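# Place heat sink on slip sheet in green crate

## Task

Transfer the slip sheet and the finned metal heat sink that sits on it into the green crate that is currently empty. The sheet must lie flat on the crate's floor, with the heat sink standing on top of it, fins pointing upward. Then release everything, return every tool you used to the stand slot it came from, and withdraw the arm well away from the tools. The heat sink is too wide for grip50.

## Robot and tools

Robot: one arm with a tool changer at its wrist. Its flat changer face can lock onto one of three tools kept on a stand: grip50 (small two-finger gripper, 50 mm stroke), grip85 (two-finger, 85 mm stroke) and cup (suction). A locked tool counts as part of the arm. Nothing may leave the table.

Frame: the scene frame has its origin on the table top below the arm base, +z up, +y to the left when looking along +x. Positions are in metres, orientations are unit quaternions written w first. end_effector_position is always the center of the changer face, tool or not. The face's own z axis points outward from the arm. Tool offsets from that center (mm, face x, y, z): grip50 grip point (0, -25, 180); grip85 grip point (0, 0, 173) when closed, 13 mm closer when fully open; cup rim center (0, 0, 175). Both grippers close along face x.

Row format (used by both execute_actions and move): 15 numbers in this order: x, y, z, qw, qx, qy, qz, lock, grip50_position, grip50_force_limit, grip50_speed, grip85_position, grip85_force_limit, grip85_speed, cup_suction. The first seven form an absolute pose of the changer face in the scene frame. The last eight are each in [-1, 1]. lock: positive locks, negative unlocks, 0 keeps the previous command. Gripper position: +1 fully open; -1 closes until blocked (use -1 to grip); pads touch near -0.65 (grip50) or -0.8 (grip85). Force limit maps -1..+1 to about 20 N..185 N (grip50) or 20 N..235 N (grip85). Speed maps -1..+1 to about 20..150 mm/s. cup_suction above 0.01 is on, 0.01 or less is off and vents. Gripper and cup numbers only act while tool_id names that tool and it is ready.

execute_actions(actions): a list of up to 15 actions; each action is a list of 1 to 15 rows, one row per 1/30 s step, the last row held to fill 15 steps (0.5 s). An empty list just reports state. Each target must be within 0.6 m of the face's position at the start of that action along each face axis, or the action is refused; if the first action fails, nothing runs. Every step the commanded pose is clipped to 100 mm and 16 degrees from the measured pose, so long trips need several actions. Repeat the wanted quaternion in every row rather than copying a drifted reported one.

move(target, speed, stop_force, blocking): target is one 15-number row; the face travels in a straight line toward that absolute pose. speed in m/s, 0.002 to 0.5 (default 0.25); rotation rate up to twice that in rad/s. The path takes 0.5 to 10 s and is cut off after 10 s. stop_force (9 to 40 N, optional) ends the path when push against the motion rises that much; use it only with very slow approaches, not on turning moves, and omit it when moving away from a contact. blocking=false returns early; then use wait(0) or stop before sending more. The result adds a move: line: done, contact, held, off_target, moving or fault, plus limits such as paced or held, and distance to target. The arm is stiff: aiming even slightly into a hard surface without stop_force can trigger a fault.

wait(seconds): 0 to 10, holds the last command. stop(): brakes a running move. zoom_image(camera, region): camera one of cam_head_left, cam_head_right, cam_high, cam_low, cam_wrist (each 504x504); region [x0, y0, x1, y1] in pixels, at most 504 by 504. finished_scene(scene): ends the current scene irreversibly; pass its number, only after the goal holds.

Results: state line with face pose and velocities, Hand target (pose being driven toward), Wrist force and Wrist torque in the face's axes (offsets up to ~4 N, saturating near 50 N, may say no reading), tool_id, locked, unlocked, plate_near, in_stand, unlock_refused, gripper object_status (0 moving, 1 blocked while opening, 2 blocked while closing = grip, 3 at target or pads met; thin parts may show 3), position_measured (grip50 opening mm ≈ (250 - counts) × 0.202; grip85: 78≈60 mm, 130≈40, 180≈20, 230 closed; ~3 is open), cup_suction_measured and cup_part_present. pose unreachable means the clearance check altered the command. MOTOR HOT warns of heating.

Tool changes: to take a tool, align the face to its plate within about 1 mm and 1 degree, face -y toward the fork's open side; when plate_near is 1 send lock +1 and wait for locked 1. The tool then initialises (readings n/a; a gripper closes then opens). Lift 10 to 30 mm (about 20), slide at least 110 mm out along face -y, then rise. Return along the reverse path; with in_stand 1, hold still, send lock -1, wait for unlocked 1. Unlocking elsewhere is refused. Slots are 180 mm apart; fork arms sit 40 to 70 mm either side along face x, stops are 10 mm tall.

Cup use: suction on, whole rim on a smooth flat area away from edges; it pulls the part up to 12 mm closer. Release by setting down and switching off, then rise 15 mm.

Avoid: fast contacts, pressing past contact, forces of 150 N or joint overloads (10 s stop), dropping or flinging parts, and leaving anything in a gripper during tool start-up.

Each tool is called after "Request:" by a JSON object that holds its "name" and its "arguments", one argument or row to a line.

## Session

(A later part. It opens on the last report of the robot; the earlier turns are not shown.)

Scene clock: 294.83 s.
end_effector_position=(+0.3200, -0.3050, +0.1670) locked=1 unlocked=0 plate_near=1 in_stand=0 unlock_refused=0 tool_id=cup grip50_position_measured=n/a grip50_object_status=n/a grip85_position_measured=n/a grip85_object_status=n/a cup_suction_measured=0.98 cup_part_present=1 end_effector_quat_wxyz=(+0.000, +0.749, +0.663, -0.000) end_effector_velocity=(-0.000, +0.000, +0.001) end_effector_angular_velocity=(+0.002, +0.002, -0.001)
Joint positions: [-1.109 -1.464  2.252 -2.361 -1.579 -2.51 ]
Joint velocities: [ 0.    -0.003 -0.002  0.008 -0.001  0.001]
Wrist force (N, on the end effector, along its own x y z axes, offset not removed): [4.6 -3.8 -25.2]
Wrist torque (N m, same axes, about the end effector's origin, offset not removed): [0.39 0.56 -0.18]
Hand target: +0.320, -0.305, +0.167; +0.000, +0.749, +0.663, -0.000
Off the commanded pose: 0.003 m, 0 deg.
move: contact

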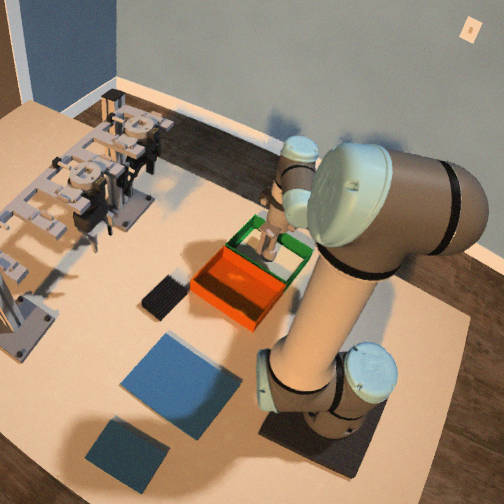

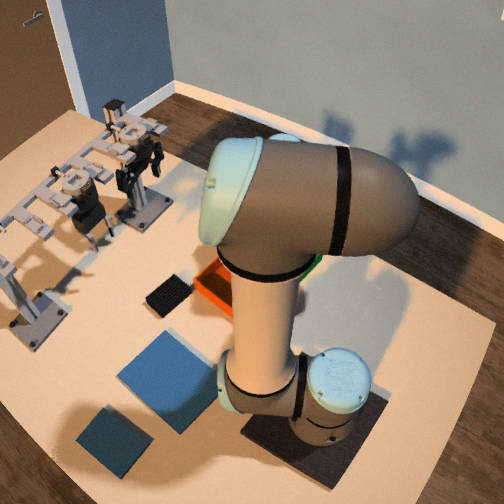

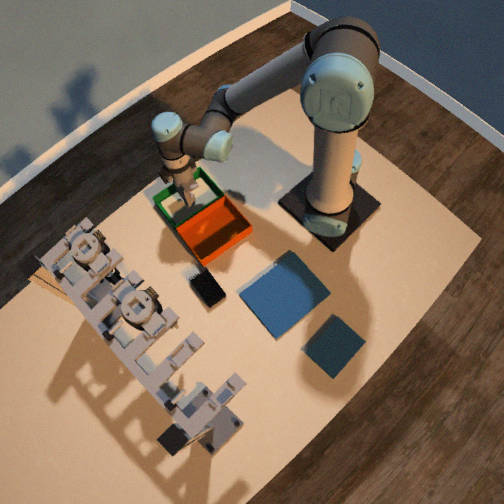

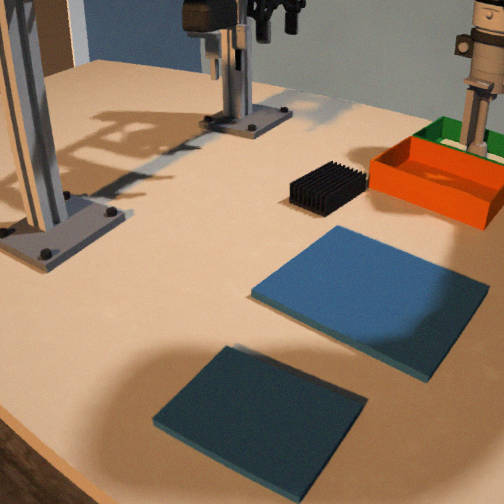

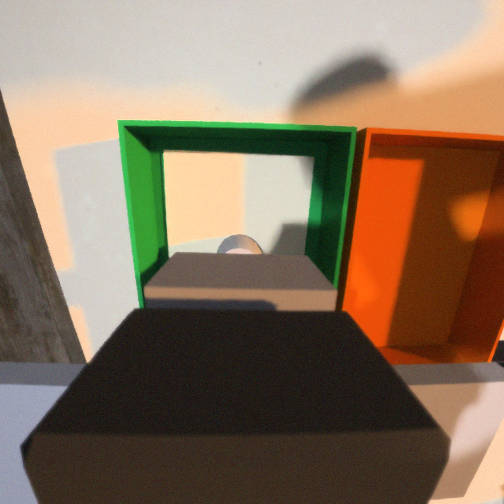

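Request:
{"name": "execute_actions", "arguments": {
  "actions": [
    [[0.320,-0.305,0.1678,0,0.749,0.6626,0,0,1,0,0,1,0,0,-1]],
    [[0.320,-0.305,0.1678,0,0.749,0.6626,0,0,1,0,0,1,0,0,-1]]
  ]
}}

Request:
{"name": "move", "arguments": {
  "target": [0.320,-0.305,0.20,0,0.749,0.6626,0,0,1,0,0,1,0,0,-1],
  "speed": 0.03
}}

Request:
{"name": "move", "arguments": {
  "target": [0.320,-0.305,0.27,0,0.749,0.6626,0,0,1,0,0,1,0,0,-1],
  "speed": 0.1
}}

Request:
{"name": "move", "arguments": {
  "target": [0.5029,0.1727,0.38,0,0.689,0.7248,0,0,1,0,0,1,0,0,-1],
  "speed": 0.25
}}

Request:
{"name": "move", "arguments": {
  "target": [0.6227,0.1788,0.38,0,0.689,0.7248,0,0,1,0,0,1,0,0,-1],
  "speed": 0.08
}}

Request:
{"name": "move", "arguments": {
  "target": [0.6227,0.1788,0.3602,0,0.689,0.7248,0,0,1,0,0,1,0,0,-1],
  "speed": 0.01,
  "stop_force": 15
}}

Scene clock: 303.33 s.
end_effector_position=(+0.3200, -0.3050, +0.1678) locked=1 unlocked=0 plate_near=1 in_stand=0 unlock_refused=0 tool_id=cup grip50_position_measured=n/a grip50_object_status=n/a grip85_position_measured=n/a grip85_object_status=n/a cup_suction_measured=0.00 cup_part_present=0 end_effector_quat_wxyz=(-0.000, +0.749, +0.663, -0.000) end_effector_velocity=(-0.000, -0.000, -0.000) end_effector_angular_velocity=(-0.000, +0.000, -0.001)
Joint positions: [-1.109 -1.466  2.251 -2.358 -1.579 -2.51 ]
Joint velocities: [ 0.     0.     0.    -0.    -0.001  0.001]
Wrist force (N, on the end effector, along its own x y z axes, offset not removed): [-2.1 -1.4 -18.0]
Wrist torque (N m, same axes, about the end effector's origin, offset not removed): [-0.06 0.21 -0.21]
Hand target: +0.320, -0.305, +0.168; -0.000, +0.749, +0.663, -0.000
Off the commanded pose: 0.000 m, 0 deg.

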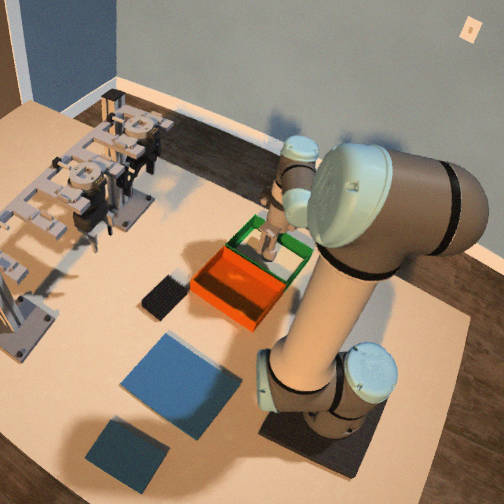

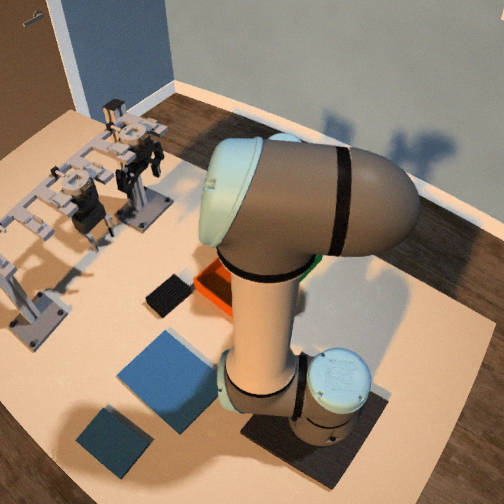

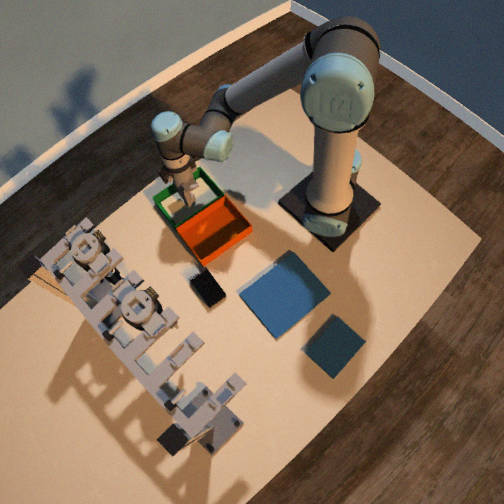

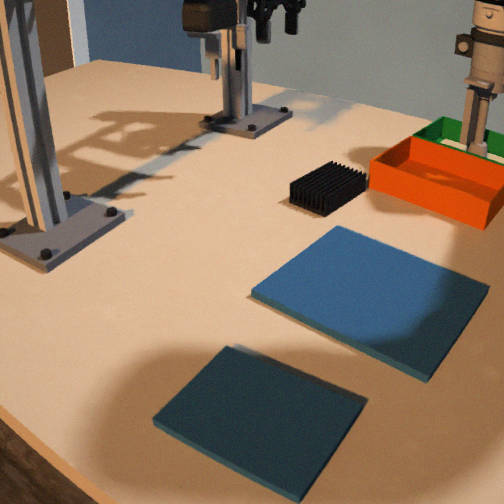

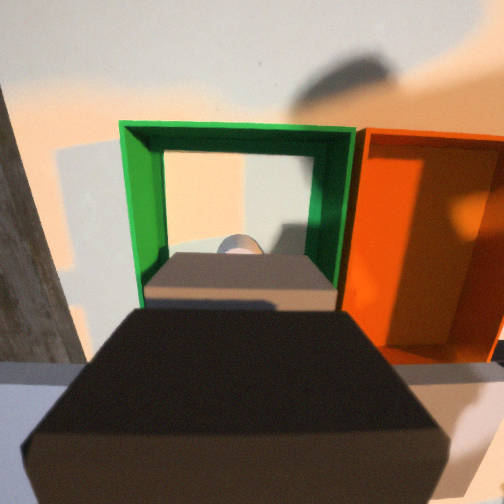

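Scene clock: 304.73 s.
end_effector_position=(+0.3200, -0.3051, +0.1998) locked=1 unlocked=0 plate_near=1 in_stand=0 unlock_refused=0 tool_id=cup grip50_position_measured=n/a grip50_object_status=n/a grip85_position_measured=n/a grip85_object_status=n/a cup_suction_measured=0.00 cup_part_present=0 end_effector_quat_wxyz=(+0.000, +0.749, +0.663, -0.000) end_effector_velocity=(-0.000, +0.000, +0.002) end_effector_angular_velocity=(+0.001, +0.000, +0.000)
Joint positions: [-1.109 -1.53   2.212 -2.255 -1.579 -2.509]
Joint velocities: [ 0.    -0.004 -0.003  0.007  0.    -0.   ]
Wrist force (N, on the end effector, along its own x y z axes, offset not removed): [1.0 0.4 -3.3]
Wrist torque (N m, same axes, about the end effector's origin, offset not removed): [0.17 -0.02 -0.19]
Hand target: +0.320, -0.305, +0.200; +0.000, +0.749, +0.663, -0.000
Off the commanded pose: 0.000 m, 0 deg.
move: done

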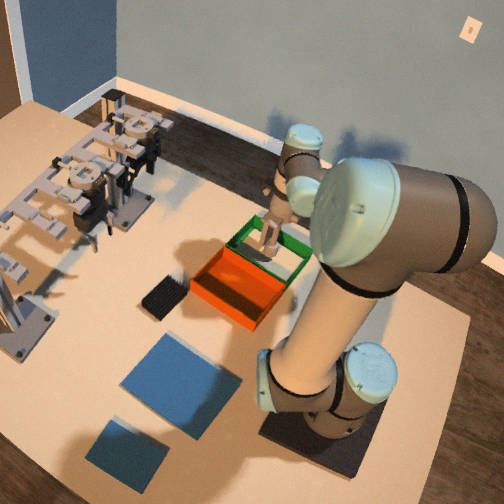

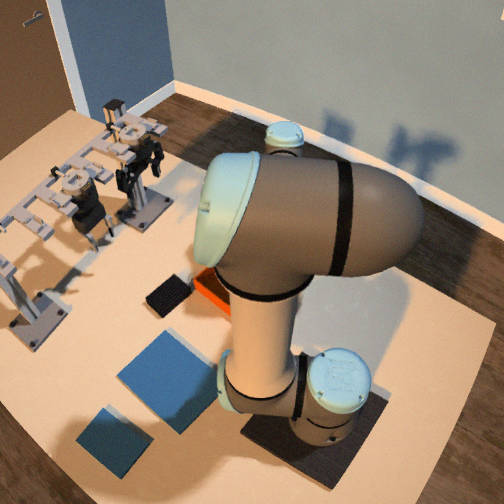

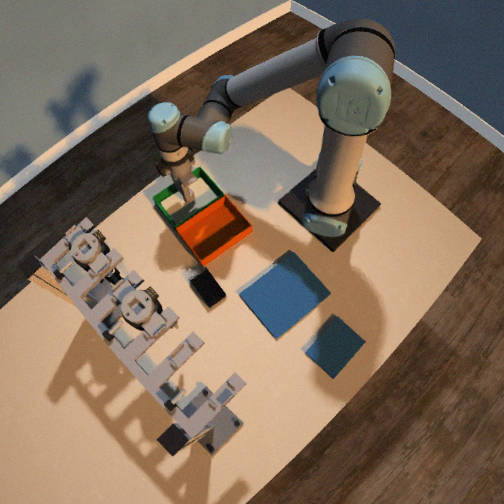

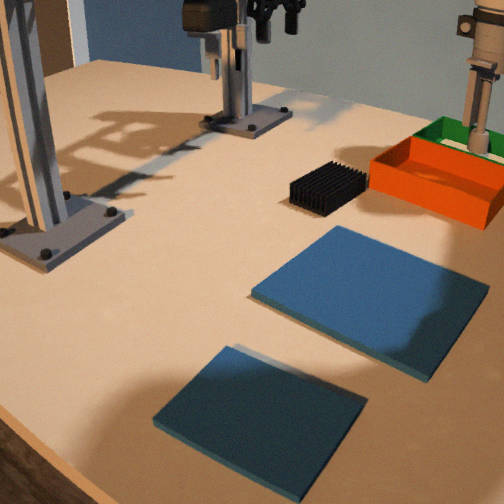

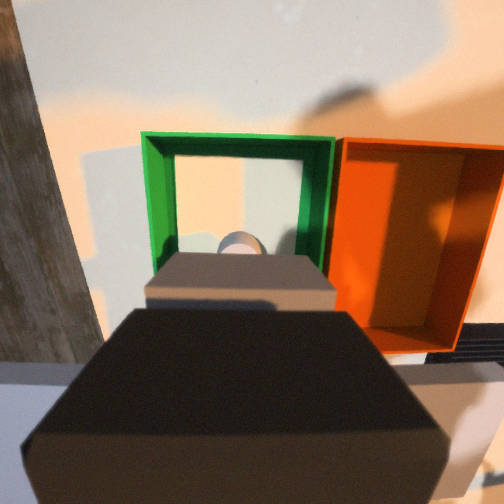

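Scene clock: 305.90 s.
end_effector_position=(+0.3201, -0.3051, +0.2697) locked=1 unlocked=0 plate_near=1 in_stand=0 unlock_refused=0 tool_id=cup grip50_position_measured=n/a grip50_object_status=n/a grip85_position_measured=n/a grip85_object_status=n/a cup_suction_measured=0.00 cup_part_present=0 end_effector_quat_wxyz=(+0.000, +0.749, +0.663, -0.000) end_effector_velocity=(-0.000, -0.000, +0.002) end_effector_angular_velocity=(+0.000, +0.001, +0.000)
Joint positions: [-1.107 -1.637  2.104 -2.041 -1.579 -2.508]
Joint velocities: [-0.    -0.002 -0.004  0.007 -0.    -0.   ]
Wrist force (N, on the end effector, along its own x y z axes, offset not removed): [-0.9 -0.4 -1.3]
Wrist torque (N m, same axes, about the end effector's origin, offset not removed): [0.04 0.01 -0.25]
Hand target: +0.320, -0.305, +0.270; +0.000, +0.749, +0.663, -0.000
Off the commanded pose: 0.000 m, 0 deg.
move: done

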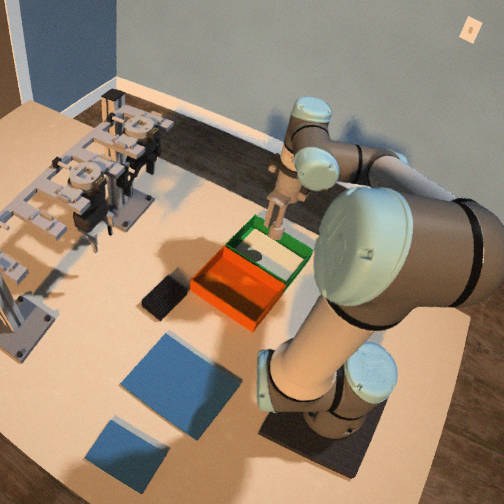

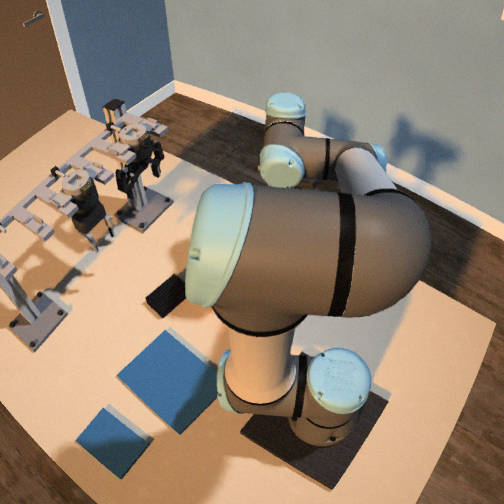

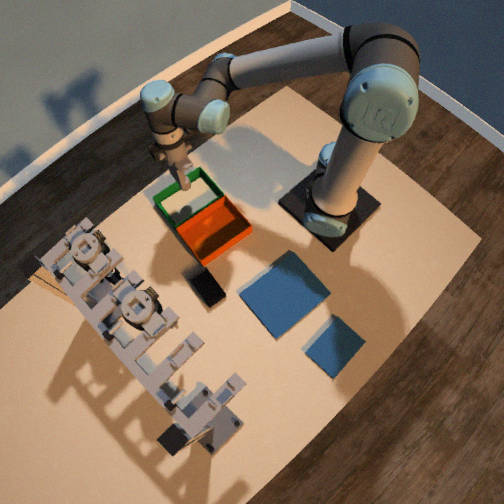

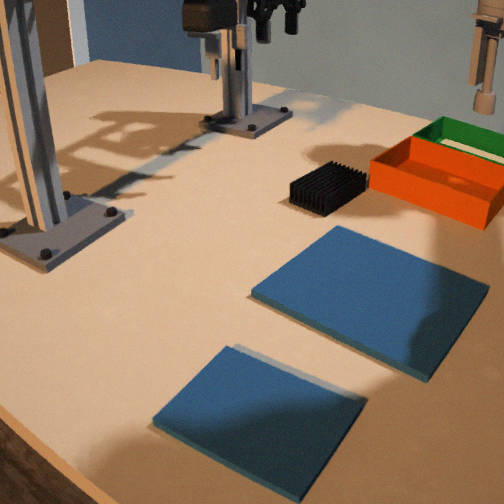

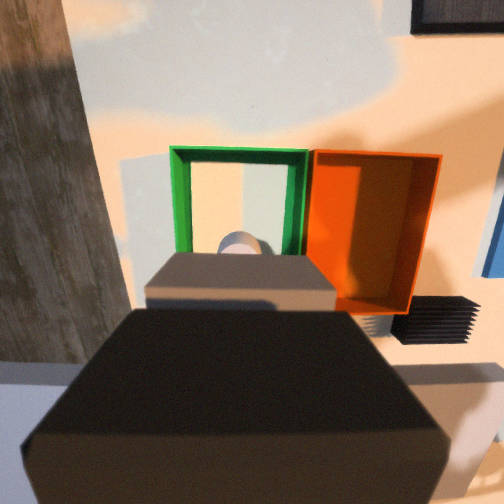

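Scene clock: 308.60 s.
end_effector_position=(+0.5031, +0.1721, +0.3798) locked=1 unlocked=0 plate_near=1 in_stand=0 unlock_refused=0 tool_id=cup grip50_position_measured=n/a grip50_object_status=n/a grip85_position_measured=n/a grip85_object_status=n/a cup_suction_measured=0.00 cup_part_present=0 end_effector_quat_wxyz=(+0.000, +0.689, +0.725, -0.001) end_effector_velocity=(+0.001, +0.002, +0.000) end_effector_angular_velocity=(+0.000, +0.001, -0.000)
Joint positions: [ 0.035 -1.492  1.67  -1.741 -1.578 -1.539]
Joint velocities: [ 0.003  0.004 -0.006  0.003  0.     0.003]
Wrist force (N, on the end effector, along its own x y z axes, offset not removed): [1.2 -0.2 -3.0]
Wrist torque (N m, same axes, about the end effector's origin, offset not removed): [0.15 -0.05 -0.11]
Hand target: +0.503, +0.172, +0.380; +0.000, +0.689, +0.725, -0.001
Off the commanded pose: 0.001 m, 0 deg.
move: done

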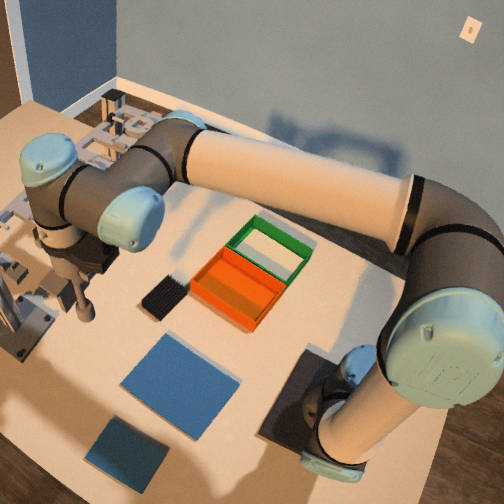

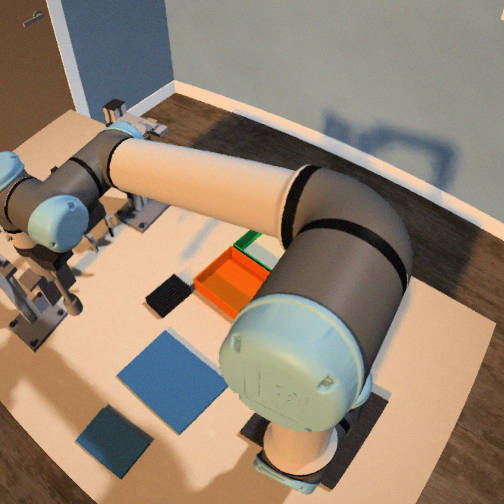

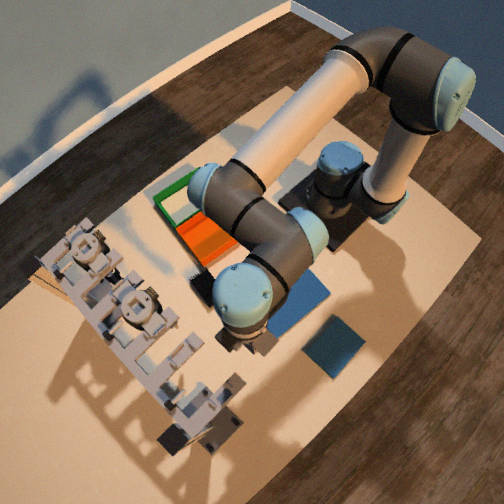

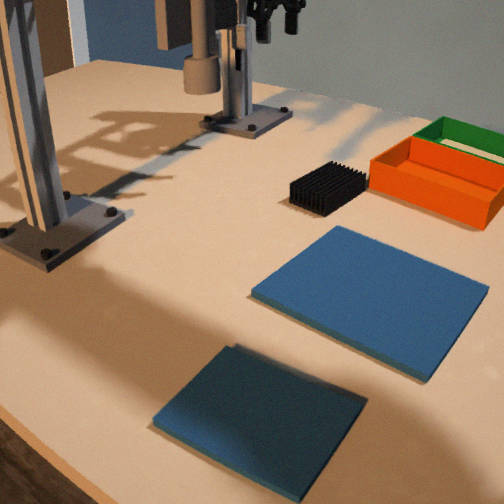

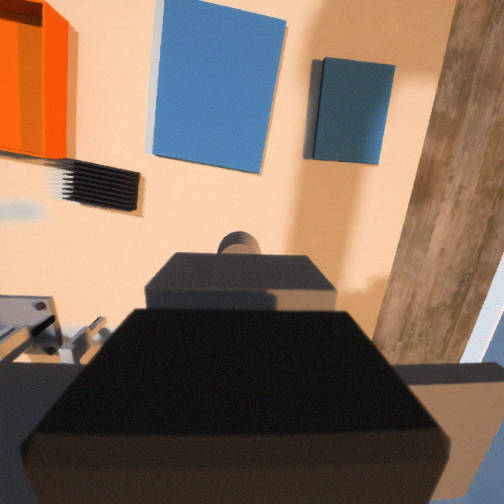

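Scene clock: 310.53 s.
end_effector_position=(+0.6226, +0.1787, +0.3799) locked=1 unlocked=0 plate_near=1 in_stand=0 unlock_refused=0 tool_id=cup grip50_position_measured=n/a grip50_object_status=n/a grip85_position_measured=n/a grip85_object_status=n/a cup_suction_measured=0.00 cup_part_present=0 end_effector_quat_wxyz=(+0.000, +0.689, +0.725, +0.000) end_effector_velocity=(+0.002, +0.000, +0.000) end_effector_angular_velocity=(+0.001, +0.000, +0.000)
Joint positions: [ 0.029 -1.214  1.328 -1.678 -1.577 -1.544]
Joint velocities: [-0.     0.005 -0.007  0.003  0.001 -0.   ]
Wrist force (N, on the end effector, along its own x y z axes, offset not removed): [0.8 1.7 -2.3]
Wrist torque (N m, same axes, about the end effector's origin, offset not removed): [0.02 -0.06 -0.13]
Hand target: +0.623, +0.179, +0.380; -0.000, +0.689, +0.725, +0.000
Off the commanded pose: 0.000 m, 0 deg.
move: done

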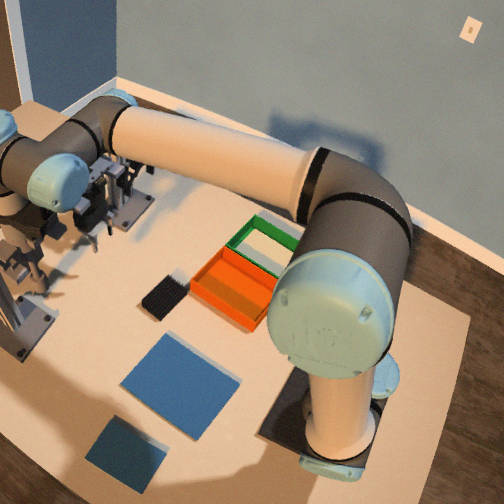

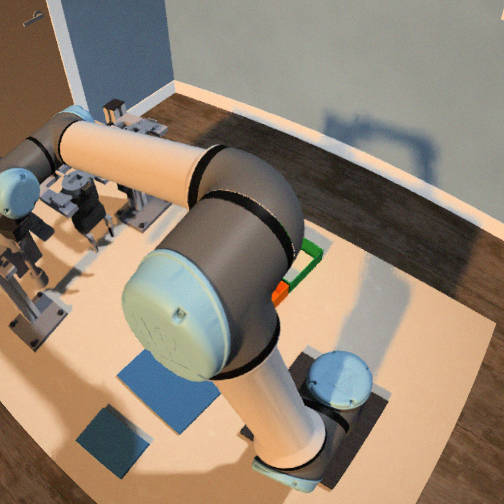

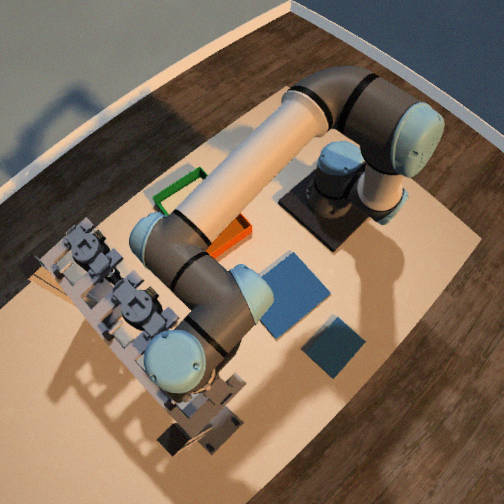

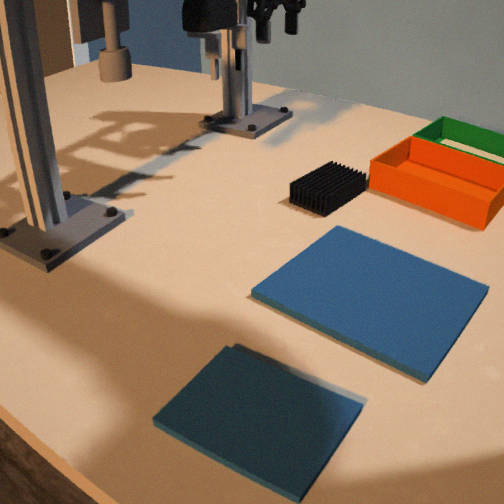

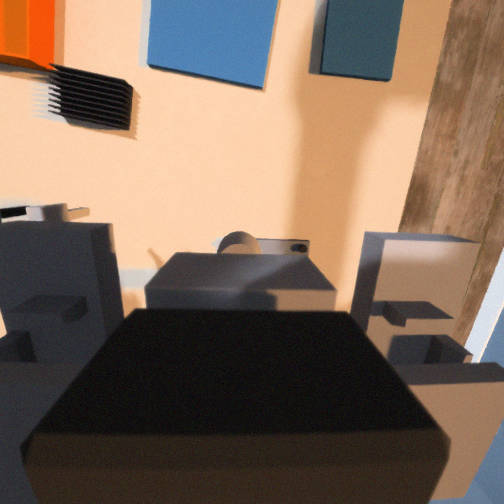

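Scene clock: 312.73 s.
end_effector_position=(+0.6227, +0.1788, +0.3604) locked=1 unlocked=0 plate_near=1 in_stand=1 unlock_refused=0 tool_id=cup grip50_position_measured=n/a grip50_object_status=n/a grip85_position_measured=n/a grip85_object_status=n/a cup_suction_measured=0.00 cup_part_present=0 end_effector_quat_wxyz=(-0.000, +0.689, +0.725, -0.000) end_effector_velocity=(+0.000, -0.000, -0.002) end_effector_angular_velocity=(-0.000, -0.000, -0.000)
Joint positions: [ 0.029 -1.207  1.369 -1.726 -1.577 -1.544]
Joint velocities: [-0.     0.001  0.004 -0.005 -0.     0.   ]
Wrist force (N, on the end effector, along its own x y z axes, offset not removed): [-0.4 -0.2 -2.3]
Wrist torque (N m, same axes, about the end effector's origin, offset not removed): [0.00 0.11 -0.27]
Hand target: +0.623, +0.179, +0.360; -0.000, +0.689, +0.725, -0.000
Off the commanded pose: 0.000 m, 0 deg.
move: done

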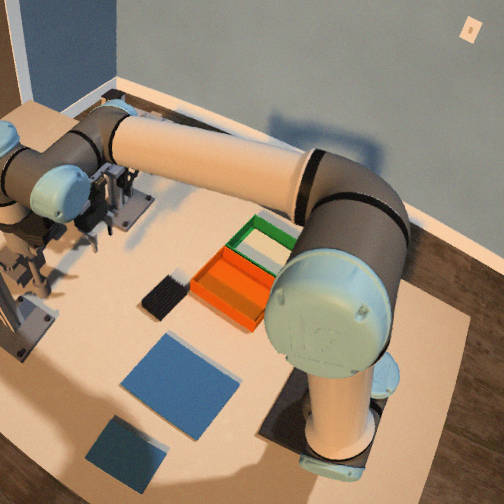

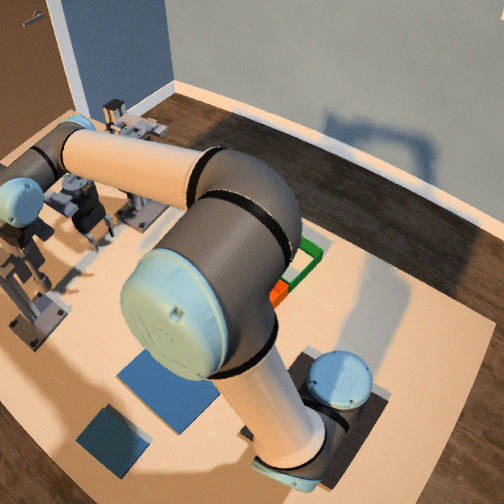

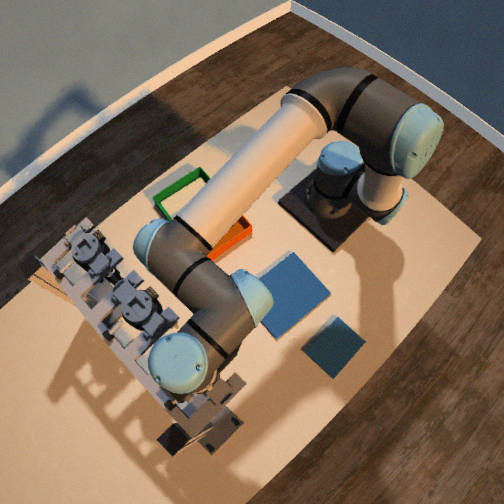

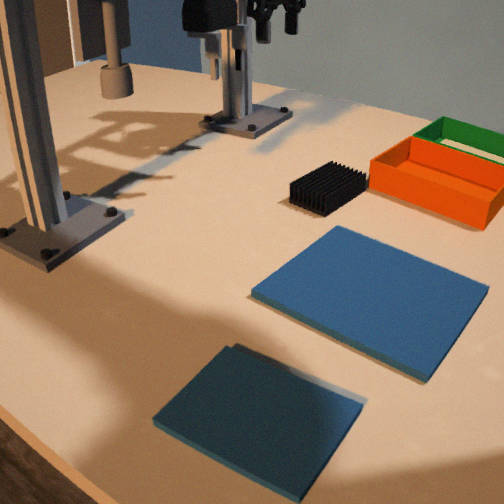

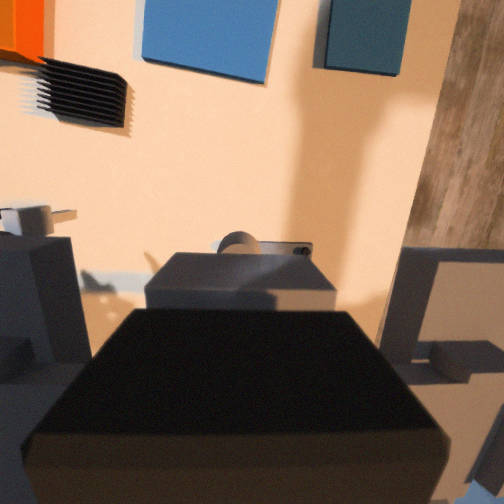

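Request:
{"name": "execute_actions", "arguments": {
  "actions": [
    [[0.6227,0.1788,0.3600,0,0.689,0.7248,0,-1,1,0,0,1,0,0,-1]],
    [[0.6227,0.1788,0.3600,0,0.689,0.7248,0,-1,1,0,0,1,0,0,-1]],
    [[0.6227,0.1788,0.3600,0,0.689,0.7248,0,-1,1,0,0,1,0,0,-1]]
  ]
}}

Scene clock: 321.17 s.
end_effector_position=(+0.6227, +0.1788, +0.3600) locked=0 unlocked=1 plate_near=1 in_stand=1 unlock_refused=0 tool_id=none grip50_position_measured=n/a grip50_object_status=n/a grip85_position_measured=n/a grip85_object_status=n/a cup_suction_measured=n/a cup_part_present=n/a end_effector_quat_wxyz=(+0.000, +0.689, +0.725, +0.000) end_effector_velocity=(-0.000, +0.000, +0.000) end_effector_angular_velocity=(+0.000, +0.000, +0.000)
Joint positions: [ 0.029 -1.207  1.37  -1.727 -1.577 -1.544]
Joint velocities: [ 0. -0.  0.  0.  0. -0.]
Wrist force (N, on the end effector, along its own x y z axes, offset not removed): [1.4 -1.3 -2.4]
Wrist torque (N m, same axes, about the end effector's origin, offset not removed): [0.02 0.05 -0.28]
Hand target: +0.623, +0.179, +0.360; +0.000, +0.689, +0.725, +0.000
Off the commanded pose: 0.000 m, 0 deg.

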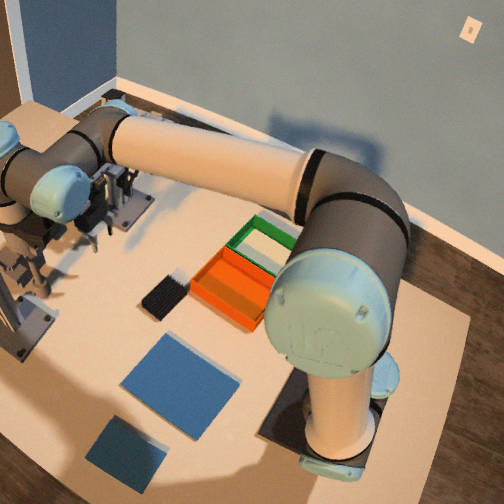

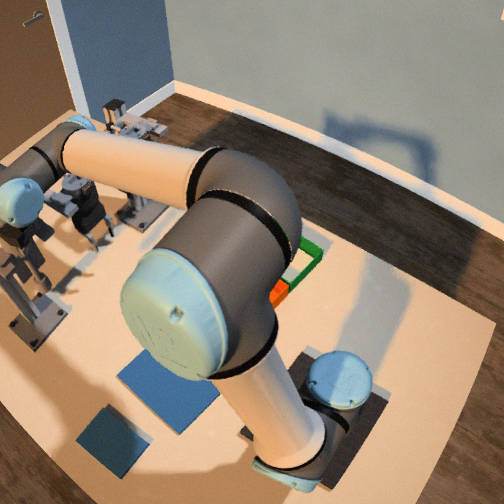

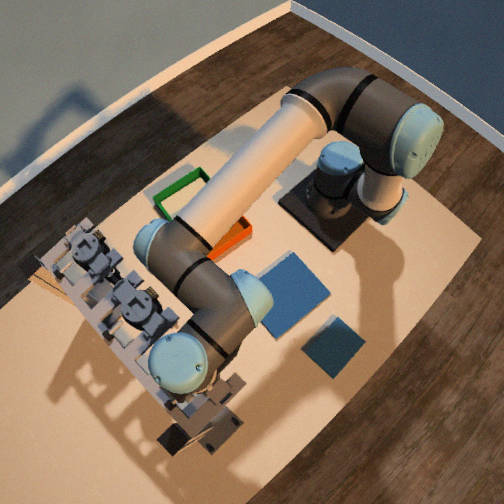

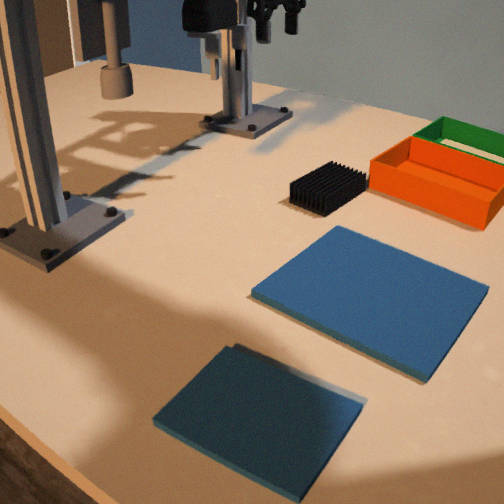

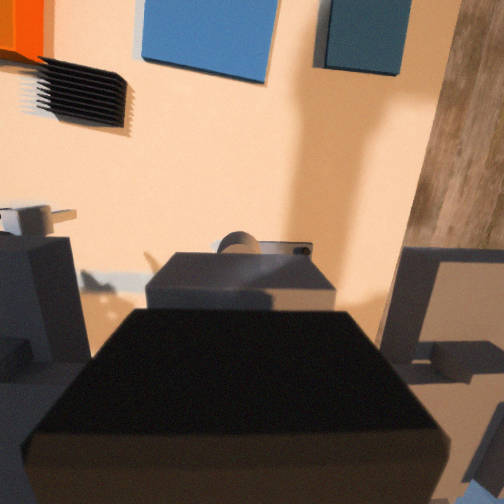

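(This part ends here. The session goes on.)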